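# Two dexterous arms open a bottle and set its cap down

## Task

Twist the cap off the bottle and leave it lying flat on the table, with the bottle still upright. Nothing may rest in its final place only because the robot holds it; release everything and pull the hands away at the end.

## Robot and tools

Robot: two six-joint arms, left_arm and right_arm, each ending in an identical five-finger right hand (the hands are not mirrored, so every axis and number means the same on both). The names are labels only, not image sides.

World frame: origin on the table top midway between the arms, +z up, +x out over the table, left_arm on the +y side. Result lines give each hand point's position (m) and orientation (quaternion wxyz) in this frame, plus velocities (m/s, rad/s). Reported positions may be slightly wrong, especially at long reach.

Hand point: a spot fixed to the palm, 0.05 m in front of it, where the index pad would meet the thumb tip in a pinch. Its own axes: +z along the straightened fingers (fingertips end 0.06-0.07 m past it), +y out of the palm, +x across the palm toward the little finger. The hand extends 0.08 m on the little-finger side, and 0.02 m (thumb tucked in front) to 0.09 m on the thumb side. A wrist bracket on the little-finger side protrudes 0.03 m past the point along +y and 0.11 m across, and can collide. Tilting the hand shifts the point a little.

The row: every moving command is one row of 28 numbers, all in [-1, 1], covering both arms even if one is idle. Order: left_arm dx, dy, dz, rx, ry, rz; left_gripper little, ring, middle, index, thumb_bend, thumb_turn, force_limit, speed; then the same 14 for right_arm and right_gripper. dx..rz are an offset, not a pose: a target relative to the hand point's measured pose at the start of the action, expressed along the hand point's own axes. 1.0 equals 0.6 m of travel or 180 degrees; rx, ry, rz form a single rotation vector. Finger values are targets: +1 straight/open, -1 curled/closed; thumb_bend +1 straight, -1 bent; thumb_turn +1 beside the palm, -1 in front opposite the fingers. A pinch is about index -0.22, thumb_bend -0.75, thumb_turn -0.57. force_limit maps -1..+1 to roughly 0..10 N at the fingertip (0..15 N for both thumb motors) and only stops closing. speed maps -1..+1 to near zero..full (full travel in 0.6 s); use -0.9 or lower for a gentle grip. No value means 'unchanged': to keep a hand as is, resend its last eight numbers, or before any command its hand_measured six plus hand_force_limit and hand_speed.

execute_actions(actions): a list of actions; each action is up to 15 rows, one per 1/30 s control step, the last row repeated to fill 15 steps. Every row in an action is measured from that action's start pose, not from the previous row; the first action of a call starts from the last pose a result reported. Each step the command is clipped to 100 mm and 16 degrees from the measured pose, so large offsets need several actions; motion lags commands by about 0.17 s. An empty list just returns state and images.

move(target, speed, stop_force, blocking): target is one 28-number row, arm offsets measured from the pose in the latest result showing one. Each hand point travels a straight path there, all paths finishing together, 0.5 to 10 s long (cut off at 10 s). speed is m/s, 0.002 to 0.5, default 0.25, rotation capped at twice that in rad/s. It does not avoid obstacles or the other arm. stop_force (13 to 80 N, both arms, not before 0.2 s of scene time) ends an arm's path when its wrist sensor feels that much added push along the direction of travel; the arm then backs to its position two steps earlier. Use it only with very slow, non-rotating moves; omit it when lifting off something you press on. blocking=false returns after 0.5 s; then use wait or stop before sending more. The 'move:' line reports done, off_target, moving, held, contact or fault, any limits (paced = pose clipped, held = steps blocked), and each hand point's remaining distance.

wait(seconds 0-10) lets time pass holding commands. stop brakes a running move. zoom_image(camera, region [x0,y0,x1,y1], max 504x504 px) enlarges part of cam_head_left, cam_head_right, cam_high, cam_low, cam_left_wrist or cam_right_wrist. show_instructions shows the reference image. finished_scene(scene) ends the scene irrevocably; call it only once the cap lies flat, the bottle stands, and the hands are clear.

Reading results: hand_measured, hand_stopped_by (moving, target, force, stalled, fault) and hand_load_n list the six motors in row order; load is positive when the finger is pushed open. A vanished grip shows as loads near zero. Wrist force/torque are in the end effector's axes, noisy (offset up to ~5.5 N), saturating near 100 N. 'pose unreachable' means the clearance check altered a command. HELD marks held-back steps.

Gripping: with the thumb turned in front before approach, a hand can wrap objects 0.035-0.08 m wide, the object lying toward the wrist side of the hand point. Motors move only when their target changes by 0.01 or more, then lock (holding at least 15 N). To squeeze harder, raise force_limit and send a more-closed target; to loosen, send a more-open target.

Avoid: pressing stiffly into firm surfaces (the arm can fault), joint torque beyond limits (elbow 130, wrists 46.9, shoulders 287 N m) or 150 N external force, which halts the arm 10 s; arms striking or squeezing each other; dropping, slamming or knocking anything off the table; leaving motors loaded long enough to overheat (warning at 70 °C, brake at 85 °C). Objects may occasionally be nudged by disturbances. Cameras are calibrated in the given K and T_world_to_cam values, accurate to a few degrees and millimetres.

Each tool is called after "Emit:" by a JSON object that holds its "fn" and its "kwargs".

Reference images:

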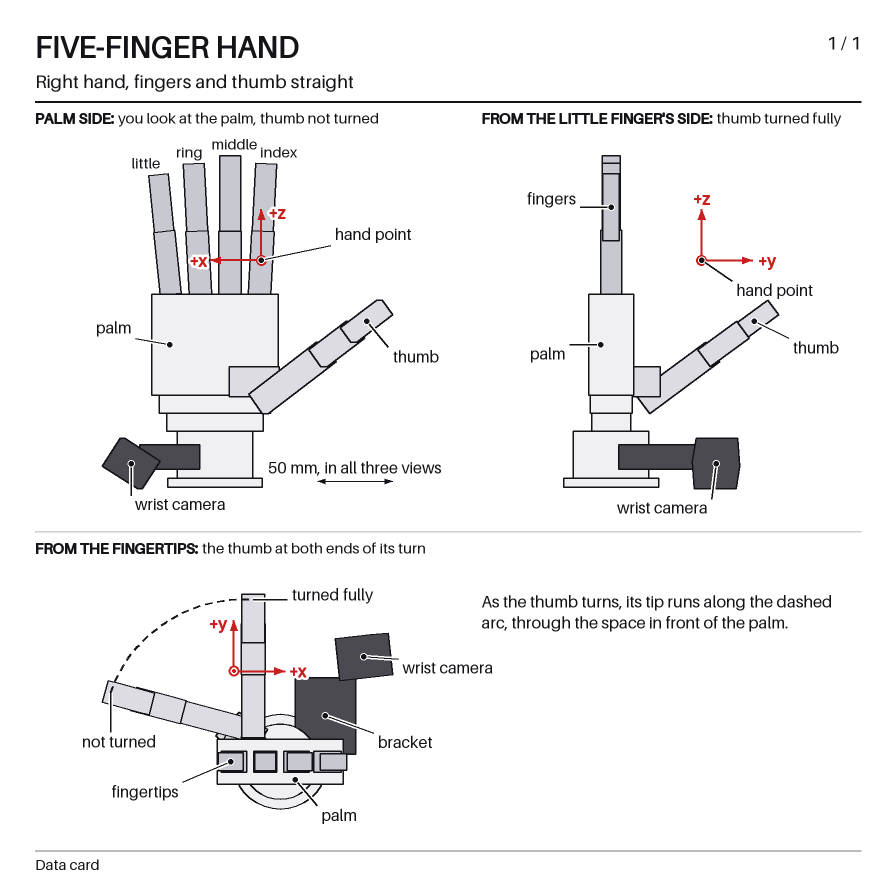

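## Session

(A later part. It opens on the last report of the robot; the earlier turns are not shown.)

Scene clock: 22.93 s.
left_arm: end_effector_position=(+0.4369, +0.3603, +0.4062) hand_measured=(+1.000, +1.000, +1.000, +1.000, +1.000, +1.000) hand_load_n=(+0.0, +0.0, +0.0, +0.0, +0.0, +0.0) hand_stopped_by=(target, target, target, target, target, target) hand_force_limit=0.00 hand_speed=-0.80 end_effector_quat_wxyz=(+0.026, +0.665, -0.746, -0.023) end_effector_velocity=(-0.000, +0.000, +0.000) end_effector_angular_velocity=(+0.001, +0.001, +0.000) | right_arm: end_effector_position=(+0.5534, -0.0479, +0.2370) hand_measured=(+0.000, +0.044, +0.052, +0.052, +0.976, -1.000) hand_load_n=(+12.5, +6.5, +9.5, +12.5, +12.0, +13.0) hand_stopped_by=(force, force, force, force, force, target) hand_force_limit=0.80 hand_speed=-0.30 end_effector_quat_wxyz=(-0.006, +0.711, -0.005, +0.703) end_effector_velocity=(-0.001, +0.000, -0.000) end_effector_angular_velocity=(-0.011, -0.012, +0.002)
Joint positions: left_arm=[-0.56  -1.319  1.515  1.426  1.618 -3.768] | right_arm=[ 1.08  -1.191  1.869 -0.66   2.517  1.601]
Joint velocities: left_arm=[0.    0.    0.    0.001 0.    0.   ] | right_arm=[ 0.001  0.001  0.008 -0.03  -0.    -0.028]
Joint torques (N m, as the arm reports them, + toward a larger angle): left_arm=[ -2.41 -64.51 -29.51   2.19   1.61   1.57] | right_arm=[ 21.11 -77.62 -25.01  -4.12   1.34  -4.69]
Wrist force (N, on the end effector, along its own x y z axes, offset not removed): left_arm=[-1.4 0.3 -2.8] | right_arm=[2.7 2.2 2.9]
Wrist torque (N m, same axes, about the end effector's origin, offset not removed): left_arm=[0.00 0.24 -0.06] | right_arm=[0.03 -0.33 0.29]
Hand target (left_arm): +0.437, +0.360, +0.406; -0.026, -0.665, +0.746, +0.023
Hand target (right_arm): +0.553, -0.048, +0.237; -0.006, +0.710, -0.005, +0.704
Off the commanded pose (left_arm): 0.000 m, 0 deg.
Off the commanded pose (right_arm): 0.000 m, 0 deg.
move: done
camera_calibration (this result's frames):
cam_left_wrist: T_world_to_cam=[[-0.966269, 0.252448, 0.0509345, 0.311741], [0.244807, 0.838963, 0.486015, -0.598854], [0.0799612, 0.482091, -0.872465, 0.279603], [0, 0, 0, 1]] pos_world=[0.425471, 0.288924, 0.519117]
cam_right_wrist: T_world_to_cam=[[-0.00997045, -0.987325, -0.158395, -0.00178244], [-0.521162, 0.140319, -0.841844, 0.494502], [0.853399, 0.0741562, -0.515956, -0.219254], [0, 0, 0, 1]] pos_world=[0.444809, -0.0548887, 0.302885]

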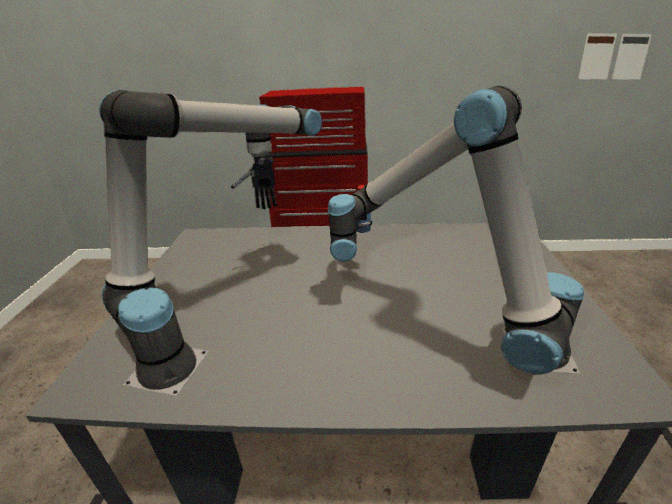

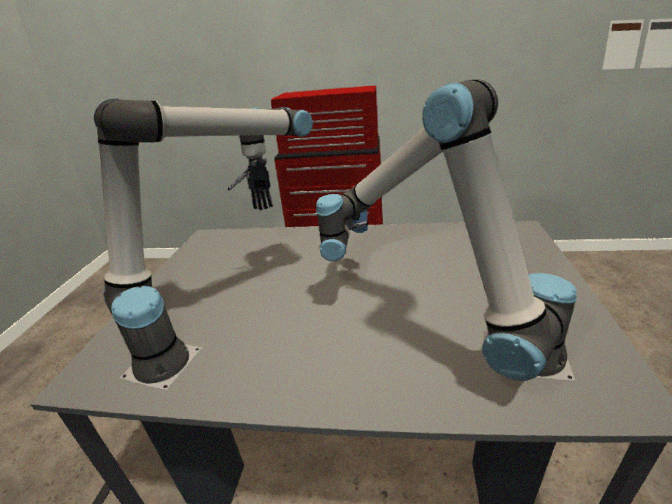

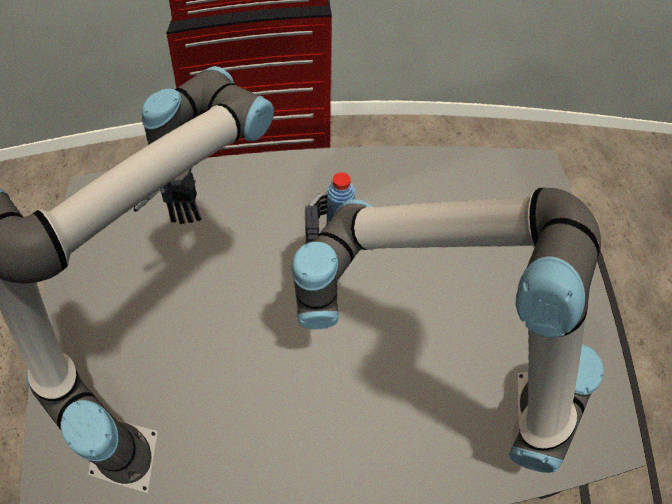

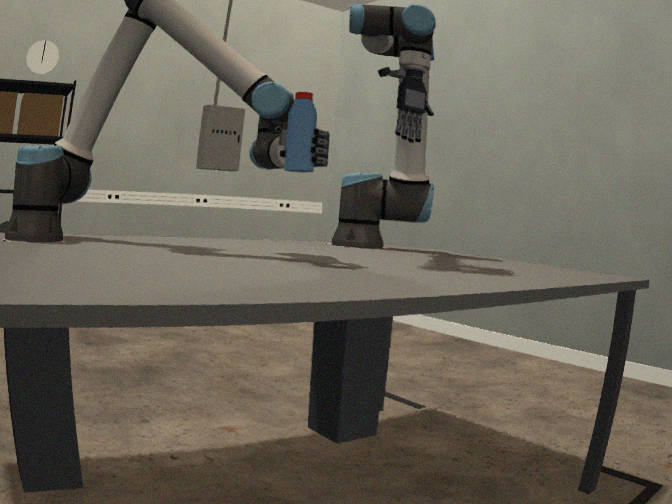

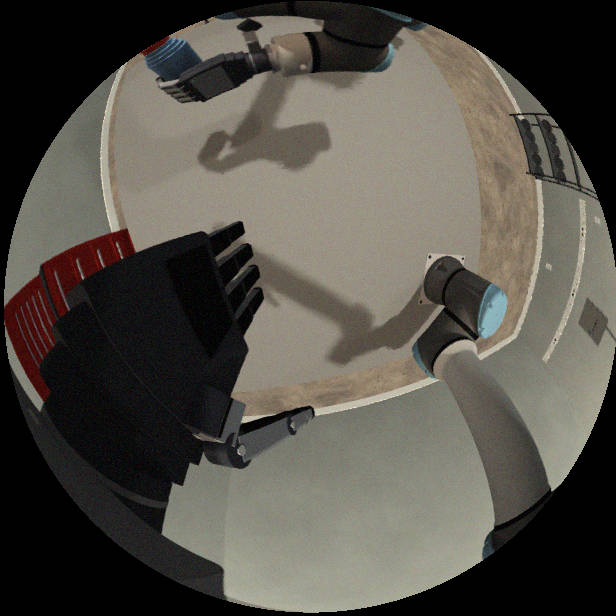

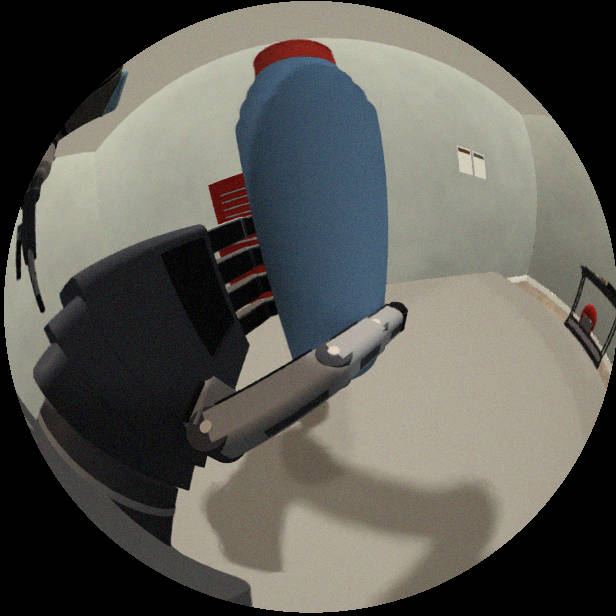

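Emit:
{"fn": "move", "kwargs": {"target": [0,0,0,0,0,0,1,1,1,1,1,1,0,-0.8, -0.27,0,0,0.33,0,0,-1,-1,-1,-1,-1,-1,0.8,-0.3], "speed": 0.2}}

Emit:
{"fn": "move", "kwargs": {"target": [0,0,0,0,0,0,1,1,1,1,1,1,0,-0.8, -0.09,0,0,0,0,0,-1,-1,-1,-1,-1,-1,0.8,-0.3], "speed": 0.02, "stop_force": 13}}

Scene clock: 27.43 s.
left_arm: end_effector_position=(+0.4369, +0.3603, +0.4062) hand_measured=(+1.000, +1.000, +1.000, +1.000, +1.000, +1.000) hand_load_n=(+0.0, +0.0, +0.0, +0.0, +0.0, +0.0) hand_stopped_by=(target, target, target, target, target, target) hand_force_limit=0.00 hand_speed=-0.80 end_effector_quat_wxyz=(+0.026, +0.665, -0.746, -0.023) end_effector_velocity=(+0.000, -0.000, -0.001) end_effector_angular_velocity=(+0.001, +0.001, -0.000) | right_arm: end_effector_position=(+0.5520, -0.0454, +0.0750) hand_measured=(+0.000, +0.044, +0.052, +0.052, +0.976, -1.000) hand_load_n=(+12.5, +6.5, +9.5, +12.5, +12.0, +13.0) hand_stopped_by=(force, force, force, force, force, target) hand_force_limit=0.80 hand_speed=-0.30 end_effector_quat_wxyz=(-0.357, +0.615, +0.343, +0.614) end_effector_velocity=(-0.001, +0.000, -0.002) end_effector_angular_velocity=(+0.001, +0.000, +0.017)
Joint positions: left_arm=[-0.56  -1.319  1.515  1.426  1.618 -3.768] | right_arm=[ 0.654 -1.169  2.312 -1.153  1.057  1.594]
Joint velocities: left_arm=[-0.     0.002  0.    -0.    -0.     0.   ] | right_arm=[-0.009  0.004  0.002 -0.007 -0.026  0.001]
Joint torques (N m, as the arm reports them, + toward a larger angle): left_arm=[ -2.13 -63.37 -29.37   1.98   1.73   1.62] | right_arm=[-18.9  -36.39  -6.78  -5.11  -2.92   3.48]
Wrist force (N, on the end effector, along its own x y z axes, offset not removed): left_arm=[1.6 -0.6 -2.4] | right_arm=[-1.6 4.0 -2.2]
Wrist torque (N m, same axes, about the end effector's origin, offset not removed): left_arm=[-0.19 -0.14 0.19] | right_arm=[0.48 0.44 -0.06]
Hand target (left_arm): +0.437, +0.360, +0.406; -0.026, -0.665, +0.746, +0.023
Hand target (right_arm): +0.552, -0.045, +0.075; -0.358, +0.614, +0.344, +0.613
Off the commanded pose (left_arm): 0.000 m, 0 deg.
Off the commanded pose (right_arm): 0.000 m, 0 deg.
move: done
camera_calibration (this result's frames):
cam_left_wrist: T_world_to_cam=[[-0.966269, 0.252448, 0.0509345, 0.311741], [0.244807, 0.838963, 0.486016, -0.598854], [0.0799613, 0.482091, -0.872465, 0.279603], [0, 0, 0, 1]] pos_world=[0.425471, 0.288924, 0.519117]
cam_right_wrist: T_world_to_cam=[[0.84491, -0.510417, -0.160002, -0.475154], [-0.379969, -0.362162, -0.851153, 0.25696], [0.376497, 0.779944, -0.499937, -0.00772465], [0, 0, 0, 1]] pos_world=[0.502008, -0.143441, 0.138825]

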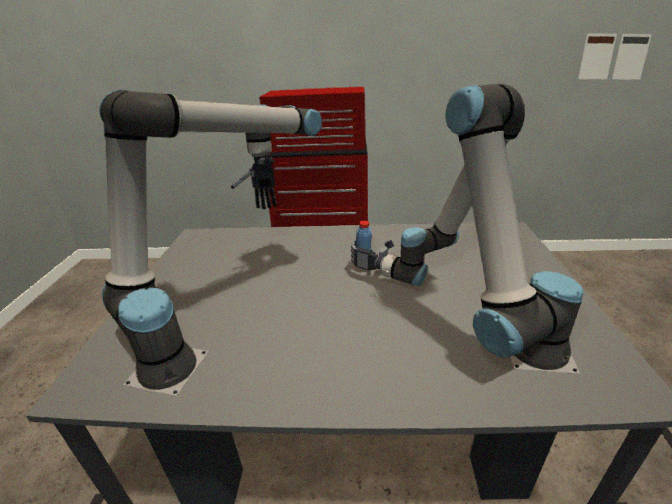

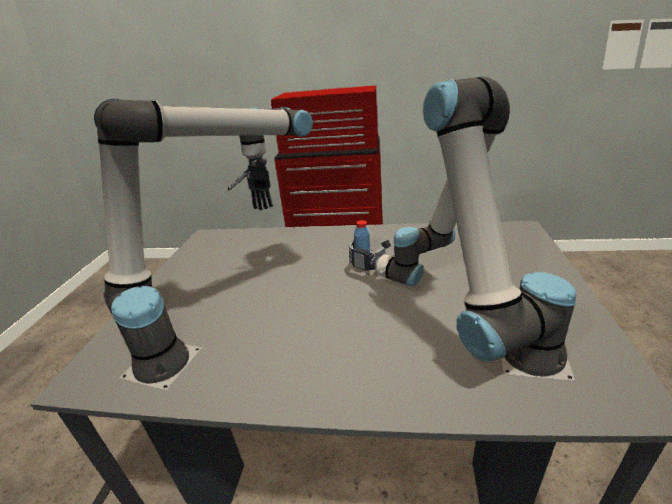

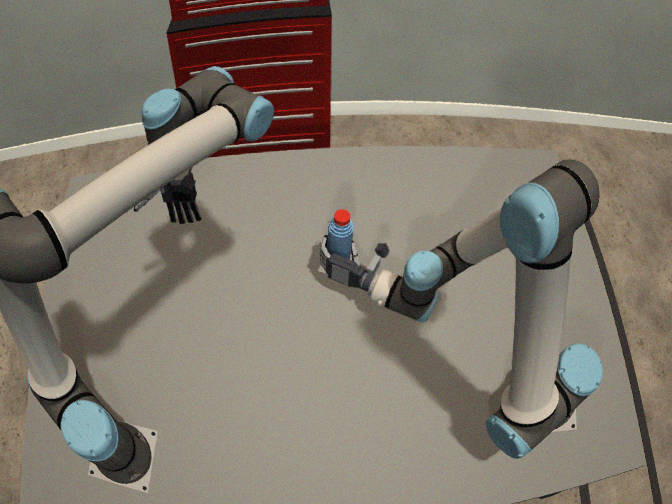

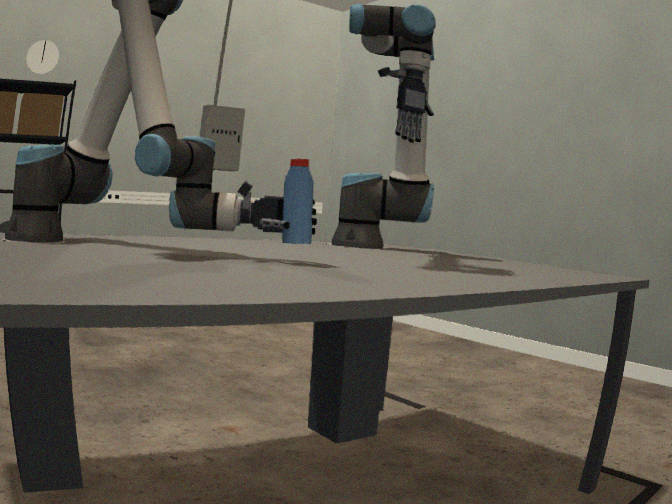

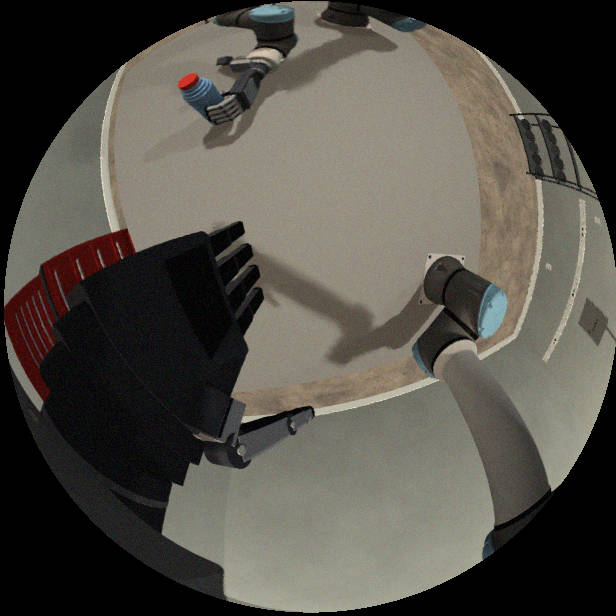

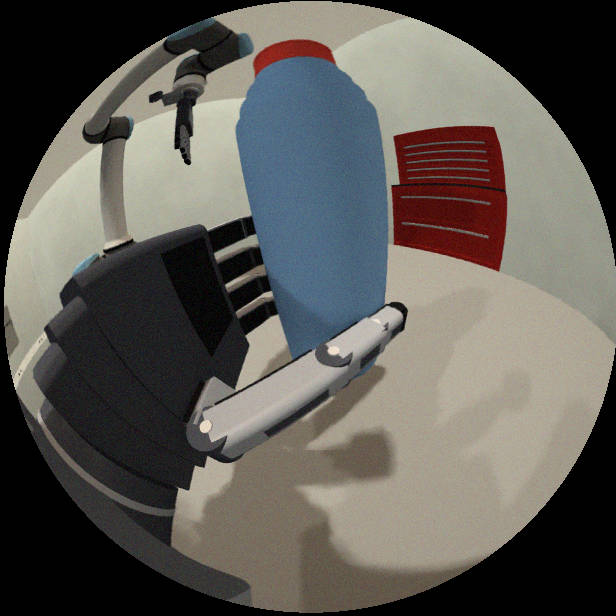

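Scene clock: 30.23 s.
left_arm: end_effector_position=(+0.4369, +0.3603, +0.4062) hand_measured=(+1.000, +1.000, +1.000, +1.000, +1.000, +1.000) hand_load_n=(+0.0, +0.0, +0.0, +0.0, +0.0, +0.0) hand_stopped_by=(target, target, target, target, target, target) hand_force_limit=0.00 hand_speed=-0.80 end_effector_quat_wxyz=(+0.026, +0.665, -0.746, -0.023) end_effector_velocity=(+0.000, +0.000, -0.001) end_effector_angular_velocity=(+0.000, +0.001, +0.000) | right_arm: end_effector_position=(+0.5515, -0.0446, +0.0272) hand_measured=(+0.002, +0.046, +0.052, +0.052, +0.976, -1.000) hand_load_n=(+16.5, +8.5, +9.0, +10.0, +12.5, -3.0) hand_stopped_by=(force, force, force, force, force, target) hand_force_limit=0.80 hand_speed=-0.30 end_effector_quat_wxyz=(-0.357, +0.615, +0.343, +0.614) end_effector_velocity=(-0.000, -0.000, +0.006) end_effector_angular_velocity=(-0.001, +0.002, +0.000)
Joint positions: left_arm=[-0.56  -1.319  1.515  1.426  1.618 -3.768] | right_arm=[ 0.656 -1.07   2.315 -1.254  1.059  1.593]
Joint velocities: left_arm=[ 0.     0.     0.001 -0.     0.    -0.   ] | right_arm=[-0.    -0.013  0.     0.014 -0.     0.   ]
Joint torques (N m, as the arm reports them, + toward a larger angle): left_arm=[ -2.02 -63.72 -29.17   2.01   1.88   1.52] | right_arm=[ 10.31 -55.06  -7.58   5.39   1.58   0.28]
Wrist force (N, on the end effector, along its own x y z axes, offset not removed): left_arm=[0.9 0.6 -4.2] | right_arm=[15.9 0.9 0.4]
Wrist torque (N m, same axes, about the end effector's origin, offset not removed): left_arm=[0.12 0.04 0.08] | right_arm=[-0.54 -0.57 -0.59]
Hand target (left_arm): +0.437, +0.360, +0.406; -0.026, -0.665, +0.746, +0.023
Hand target (right_arm): +0.552, -0.045, +0.028; -0.357, +0.615, +0.343, +0.614
Off the commanded pose (left_arm): 0.000 m, 0 deg.
Off the commanded pose (right_arm): 0.006 m, 0 deg.
move: contact (right_arm)
camera_calibration (this result's frames):
cam_left_wrist: T_world_to_cam=[[-0.966269, 0.252448, 0.0509343, 0.311741], [0.244807, 0.838963, 0.486015, -0.598854], [0.0799614, 0.482091, -0.872465, 0.279603], [0, 0, 0, 1]] pos_world=[0.425471, 0.288924, 0.519117]
cam_right_wrist: T_world_to_cam=[[0.844919, -0.510442, -0.159875, -0.481977], [-0.379875, -0.3622, -0.851179, 0.216331], [0.376571, 0.77991, -0.499934, -0.0320635], [0, 0, 0, 1]] pos_world=[0.501485, -0.14266, 0.0910513]

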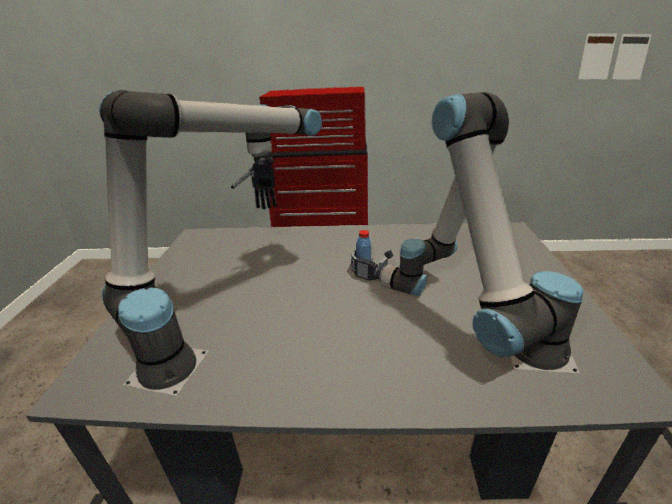

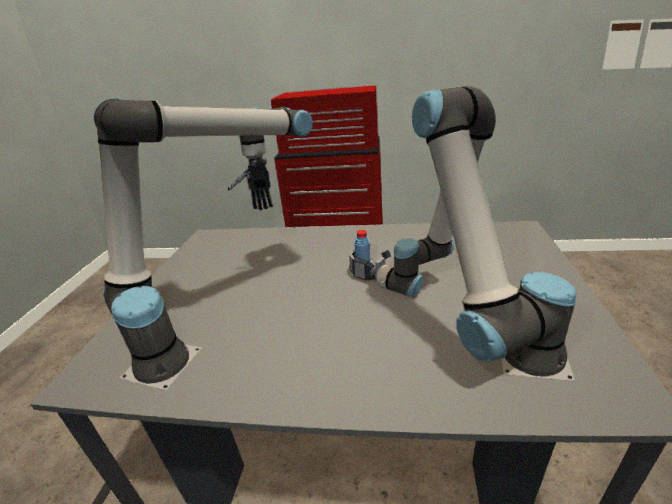

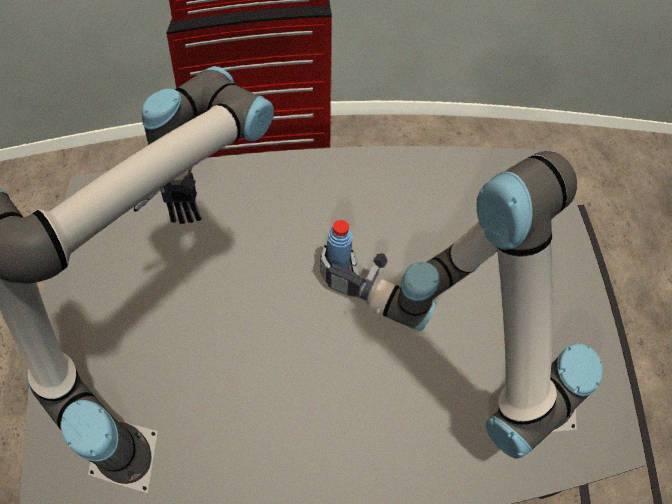

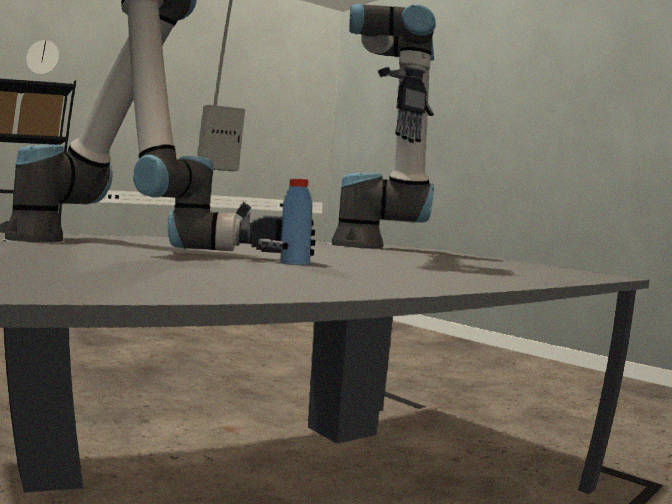

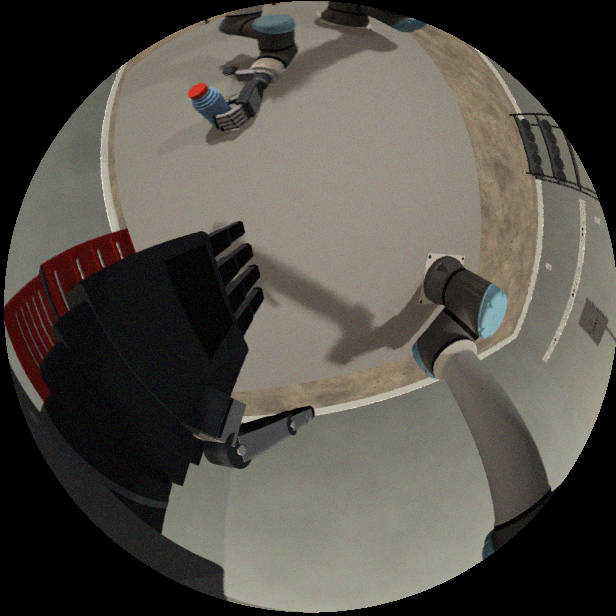

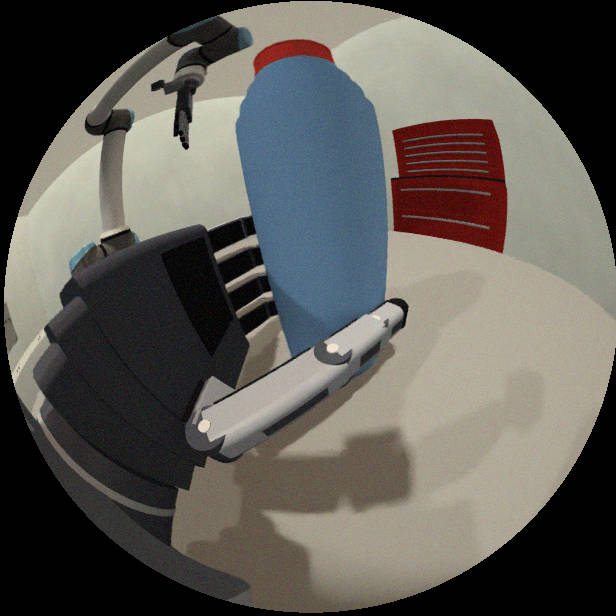

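Emit:
{"fn": "move", "kwargs": {"target": [0.655,-0.282,0.23,0.522,0,0,-1,-1,0.4,0.4,0.3,-0.7,0.3,0.3, 0,0,0,0,0,0,-1,-1,-1,-1,-1,-1,0.8,-0.3], "speed": 0.3}}

Emit:
{"fn": "move", "kwargs": {"target": [0,0,0,0,0.55,0,-1,-1,0.4,0.4,0.3,-0.7,0.3,0.3, 0,0,0,0,0,0,-1,-1,-1,-1,-1,-1,0.8,-0.3], "speed": 0.3}}

Scene clock: 34.27 s.
left_arm: end_effector_position=(+0.5493, -0.0495, +0.2602) hand_measured=(-1.000, -1.000, +0.400, +0.400, +0.300, -0.700) hand_load_n=(+0.0, +0.0, +0.0, +0.0, +0.0, +0.0) hand_stopped_by=(target, target, target, target, target, target) hand_force_limit=0.30 hand_speed=0.30 end_effector_quat_wxyz=(+0.467, -0.474, +0.527, -0.529) end_effector_velocity=(+0.000, -0.001, -0.002) end_effector_angular_velocity=(+0.001, -0.021, -0.006) | right_arm: end_effector_position=(+0.5515, -0.0446, +0.0272) hand_measured=(+0.002, +0.046, +0.052, +0.052, +0.976, -1.000) hand_load_n=(+16.0, +9.0, +10.0, +12.0, +12.0, -1.5) hand_stopped_by=(force, force, force, force, force, target) hand_force_limit=0.80 hand_speed=-0.30 end_effector_quat_wxyz=(-0.357, +0.615, +0.343, +0.614) end_effector_velocity=(+0.000, +0.000, -0.001) end_effector_angular_velocity=(-0.000, +0.001, +0.000)
Joint positions: left_arm=[-1.166 -1.201  1.775 -0.563  0.337 -3.162] | right_arm=[ 0.656 -1.07   2.315 -1.254  1.059  1.593]
Joint velocities: left_arm=[-0.001 -0.006  0.023 -0.079  0.005  0.062] | right_arm=[-0.     0.001 -0.001  0.    -0.     0.   ]
Joint torques (N m, as the arm reports them, + toward a larger angle): left_arm=[-12.15 -70.66 -28.12  -1.98   2.28   1.14] | right_arm=[ -1.43 -24.45  -4.05  -0.14  -1.48   2.5 ]
Wrist force (N, on the end effector, along its own x y z axes, offset not removed): left_arm=[-1.0 0.1 -1.9] | right_arm=[25.3 -4.9 4.9]
Wrist torque (N m, same axes, about the end effector's origin, offset not removed): left_arm=[-0.10 0.15 -0.02] | right_arm=[-0.61 -1.15 -0.11]
Hand target (left_arm): +0.549, -0.050, +0.260; +0.467, -0.473, +0.526, -0.530
Hand target (right_arm): +0.552, -0.045, +0.027; -0.357, +0.615, +0.343, +0.614
Off the commanded pose (left_arm): 0.001 m, 0 deg.
Off the commanded pose (right_arm): 0.000 m, 0 deg.
move: done
camera_calibration (this result's frames):
cam_left_wrist: T_world_to_cam=[[0.0276963, 0.127083, -0.991505, 0.250281], [-0.399394, 0.910681, 0.105567, 0.244751], [0.916361, 0.393077, 0.0759788, -0.369848], [0, 0, 0, 1]] pos_world=[0.429734, -0.109318, 0.250418]
cam_right_wrist: T_world_to_cam=[[0.844919, -0.510443, -0.159874, -0.481977], [-0.379875, -0.362199, -0.85118, 0.216332], [0.376572, 0.77991, -0.499934, -0.0320637], [0, 0, 0, 1]] pos_world=[0.501485, -0.14266, 0.0910515]

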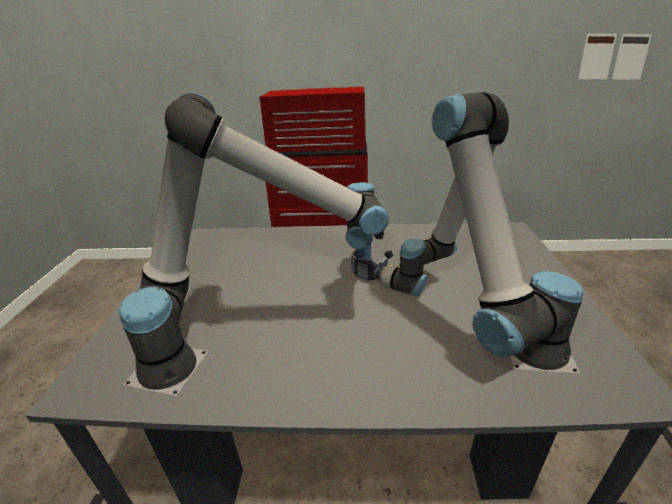

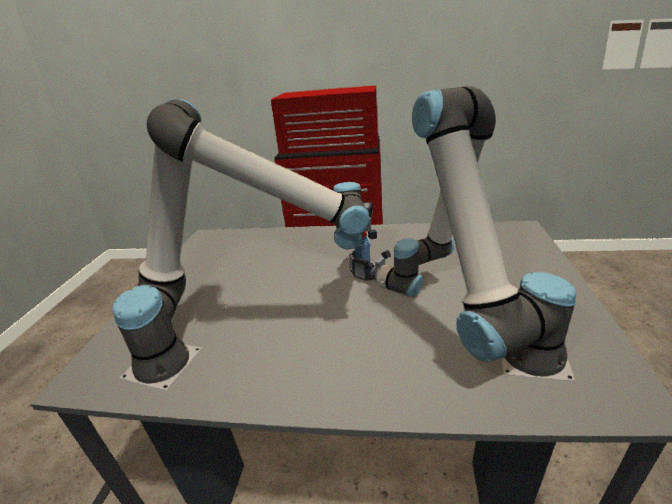

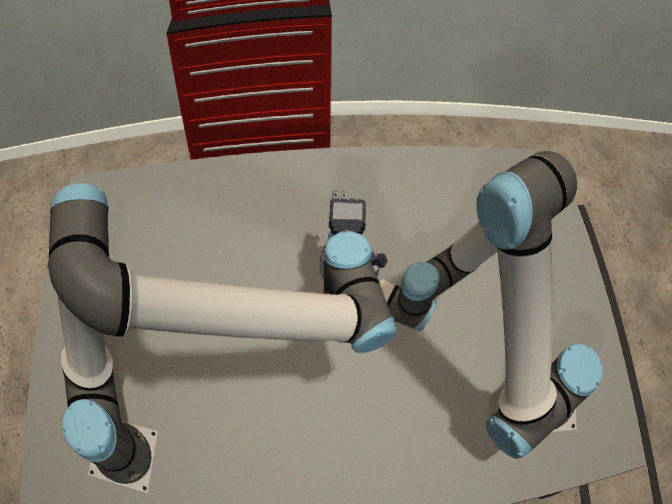

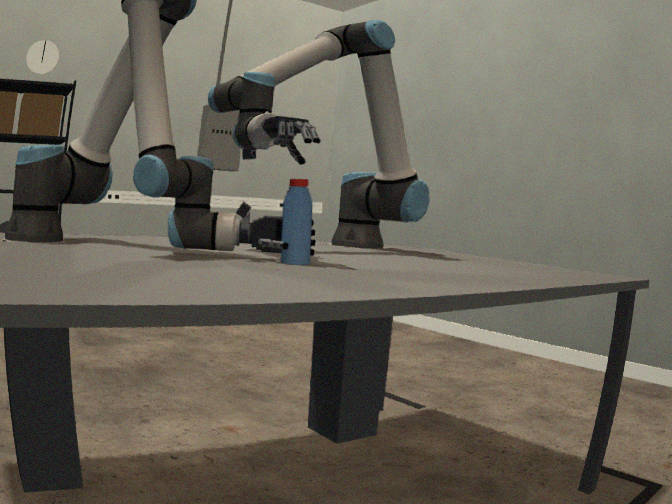

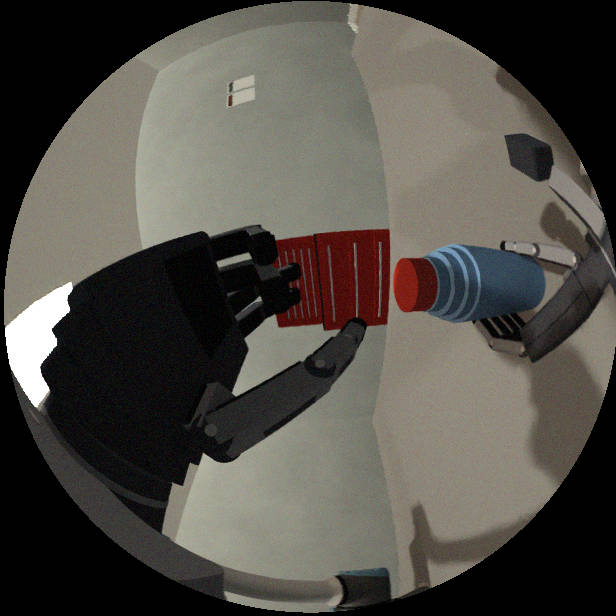

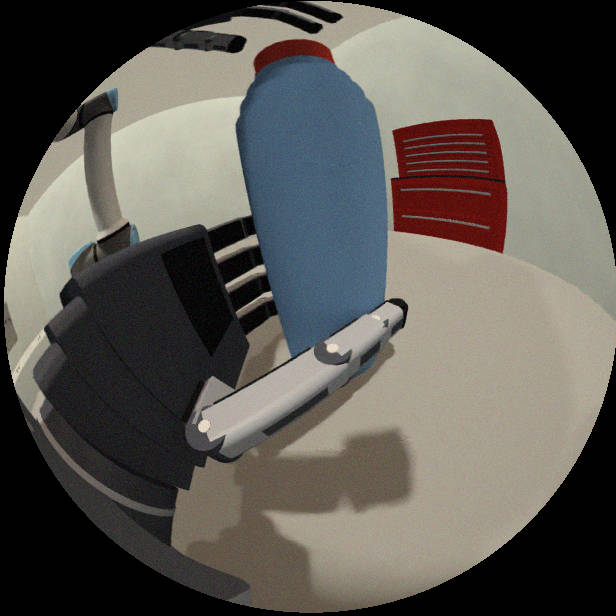

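Scene clock: 37.73 s.
left_arm: end_effector_position=(+0.5492, -0.0496, +0.2602) hand_measured=(-1.000, -1.000, +0.400, +0.400, +0.300, -0.700) hand_load_n=(+0.0, +0.0, +0.0, +0.0, +0.0, +0.0) hand_stopped_by=(target, target, target, target, target, target) hand_force_limit=0.30 hand_speed=0.30 end_effector_quat_wxyz=(-0.097, +0.093, +0.698, -0.704) end_effector_velocity=(-0.000, -0.001, -0.000) end_effector_angular_velocity=(+0.001, -0.001, -0.017) | right_arm: end_effector_position=(+0.5515, -0.0446, +0.0272) hand_measured=(+0.002, +0.046, +0.052, +0.052, +0.976, -1.000) hand_load_n=(+16.0, +9.0, +10.0, +12.0, +12.0, -1.5) hand_stopped_by=(force, force, force, force, force, target) hand_force_limit=0.80 hand_speed=-0.30 end_effector_quat_wxyz=(-0.357, +0.615, +0.343, +0.614) end_effector_velocity=(-0.001, -0.001, -0.002) end_effector_angular_velocity=(-0.002, +0.003, -0.000)
Joint positions: left_arm=[-0.594 -1.177  1.747 -0.59   2.635 -3.162] | right_arm=[ 0.656 -1.07   2.315 -1.254  1.059  1.593]
Joint velocities: left_arm=[ 0.003  0.007 -0.01   0.005  0.019  0.002] | right_arm=[ 0.     0.002  0.001  0.     0.    -0.   ]
Joint torques (N m, as the arm reports them, + toward a larger angle): left_arm=[ 12.93 -56.62 -43.96   1.06   2.5    1.2 ] | right_arm=[  0.35 -26.05  -4.27  -0.05  -1.77   3.02]
Wrist force (N, on the end effector, along its own x y z axes, offset not removed): left_arm=[-0.1 -1.5 -4.4] | right_arm=[20.1 -4.6 3.9]
Wrist torque (N m, same axes, about the end effector's origin, offset not removed): left_arm=[-0.21 0.10 -0.09] | right_arm=[-0.46 -0.61 -0.74]
Hand target (left_arm): +0.549, -0.050, +0.260; -0.098, +0.094, +0.698, -0.704
Hand target (right_arm): +0.552, -0.045, +0.027; -0.357, +0.615, +0.343, +0.614
Off the commanded pose (left_arm): 0.000 m, 0 deg.
Off the commanded pose (right_arm): 0.000 m, 0 deg.
move: done
camera_calibration (this result's frames):
cam_left_wrist: T_world_to_cam=[[0.123929, -0.0610875, -0.990409, 0.187841], [0.961113, 0.255621, 0.104496, -0.534538], [0.246786, -0.964845, 0.0903907, -0.0731243], [0, 0, 0, 1]] pos_world=[0.508519, 0.0775605, 0.248506]
cam_right_wrist: T_world_to_cam=[[0.844919, -0.510442, -0.159874, -0.481977], [-0.379875, -0.362199, -0.85118, 0.216332], [0.376572, 0.77991, -0.499934, -0.0320637], [0, 0, 0, 1]] pos_world=[0.501485, -0.14266, 0.0910514]

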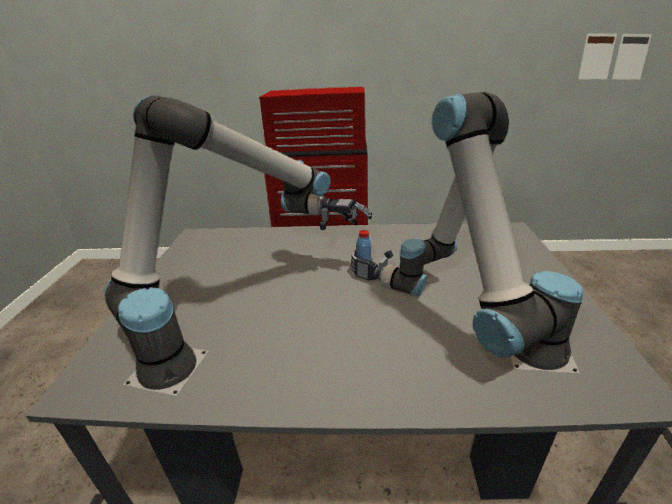

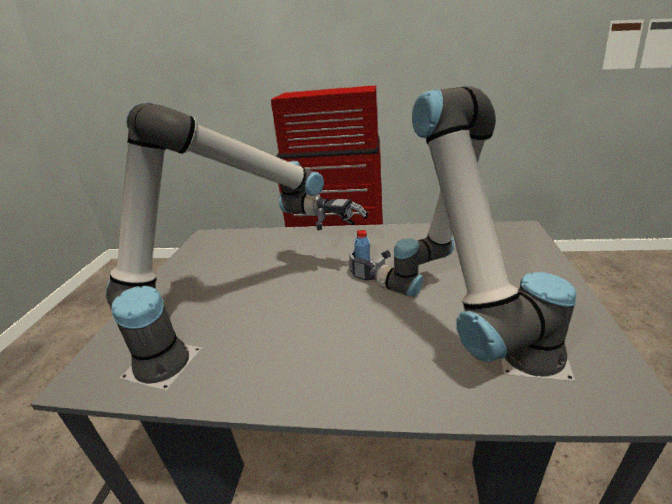

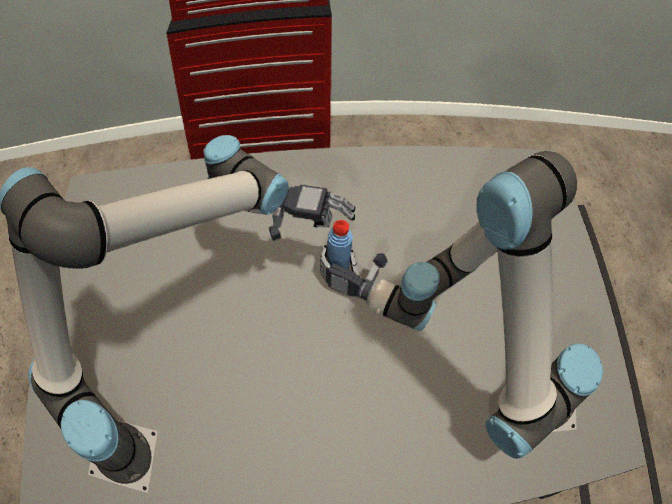

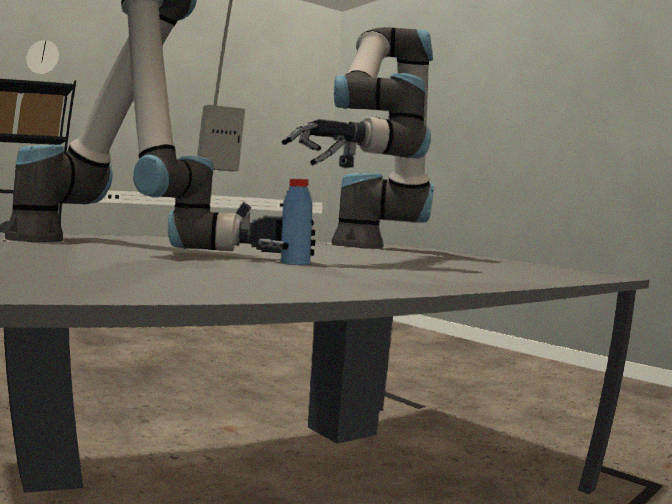

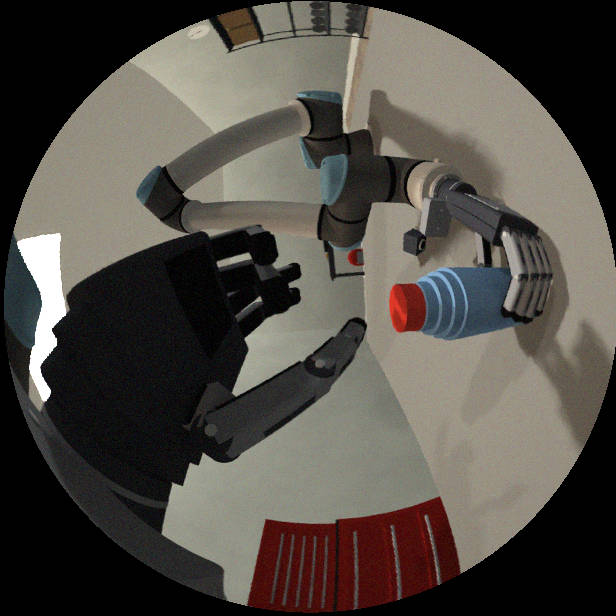

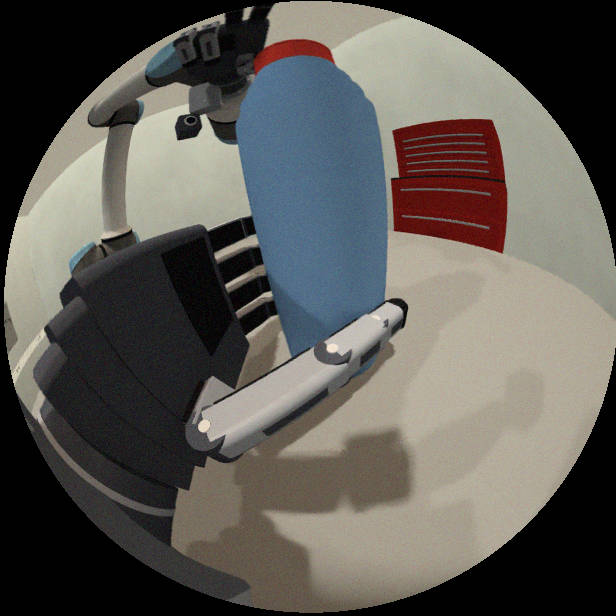

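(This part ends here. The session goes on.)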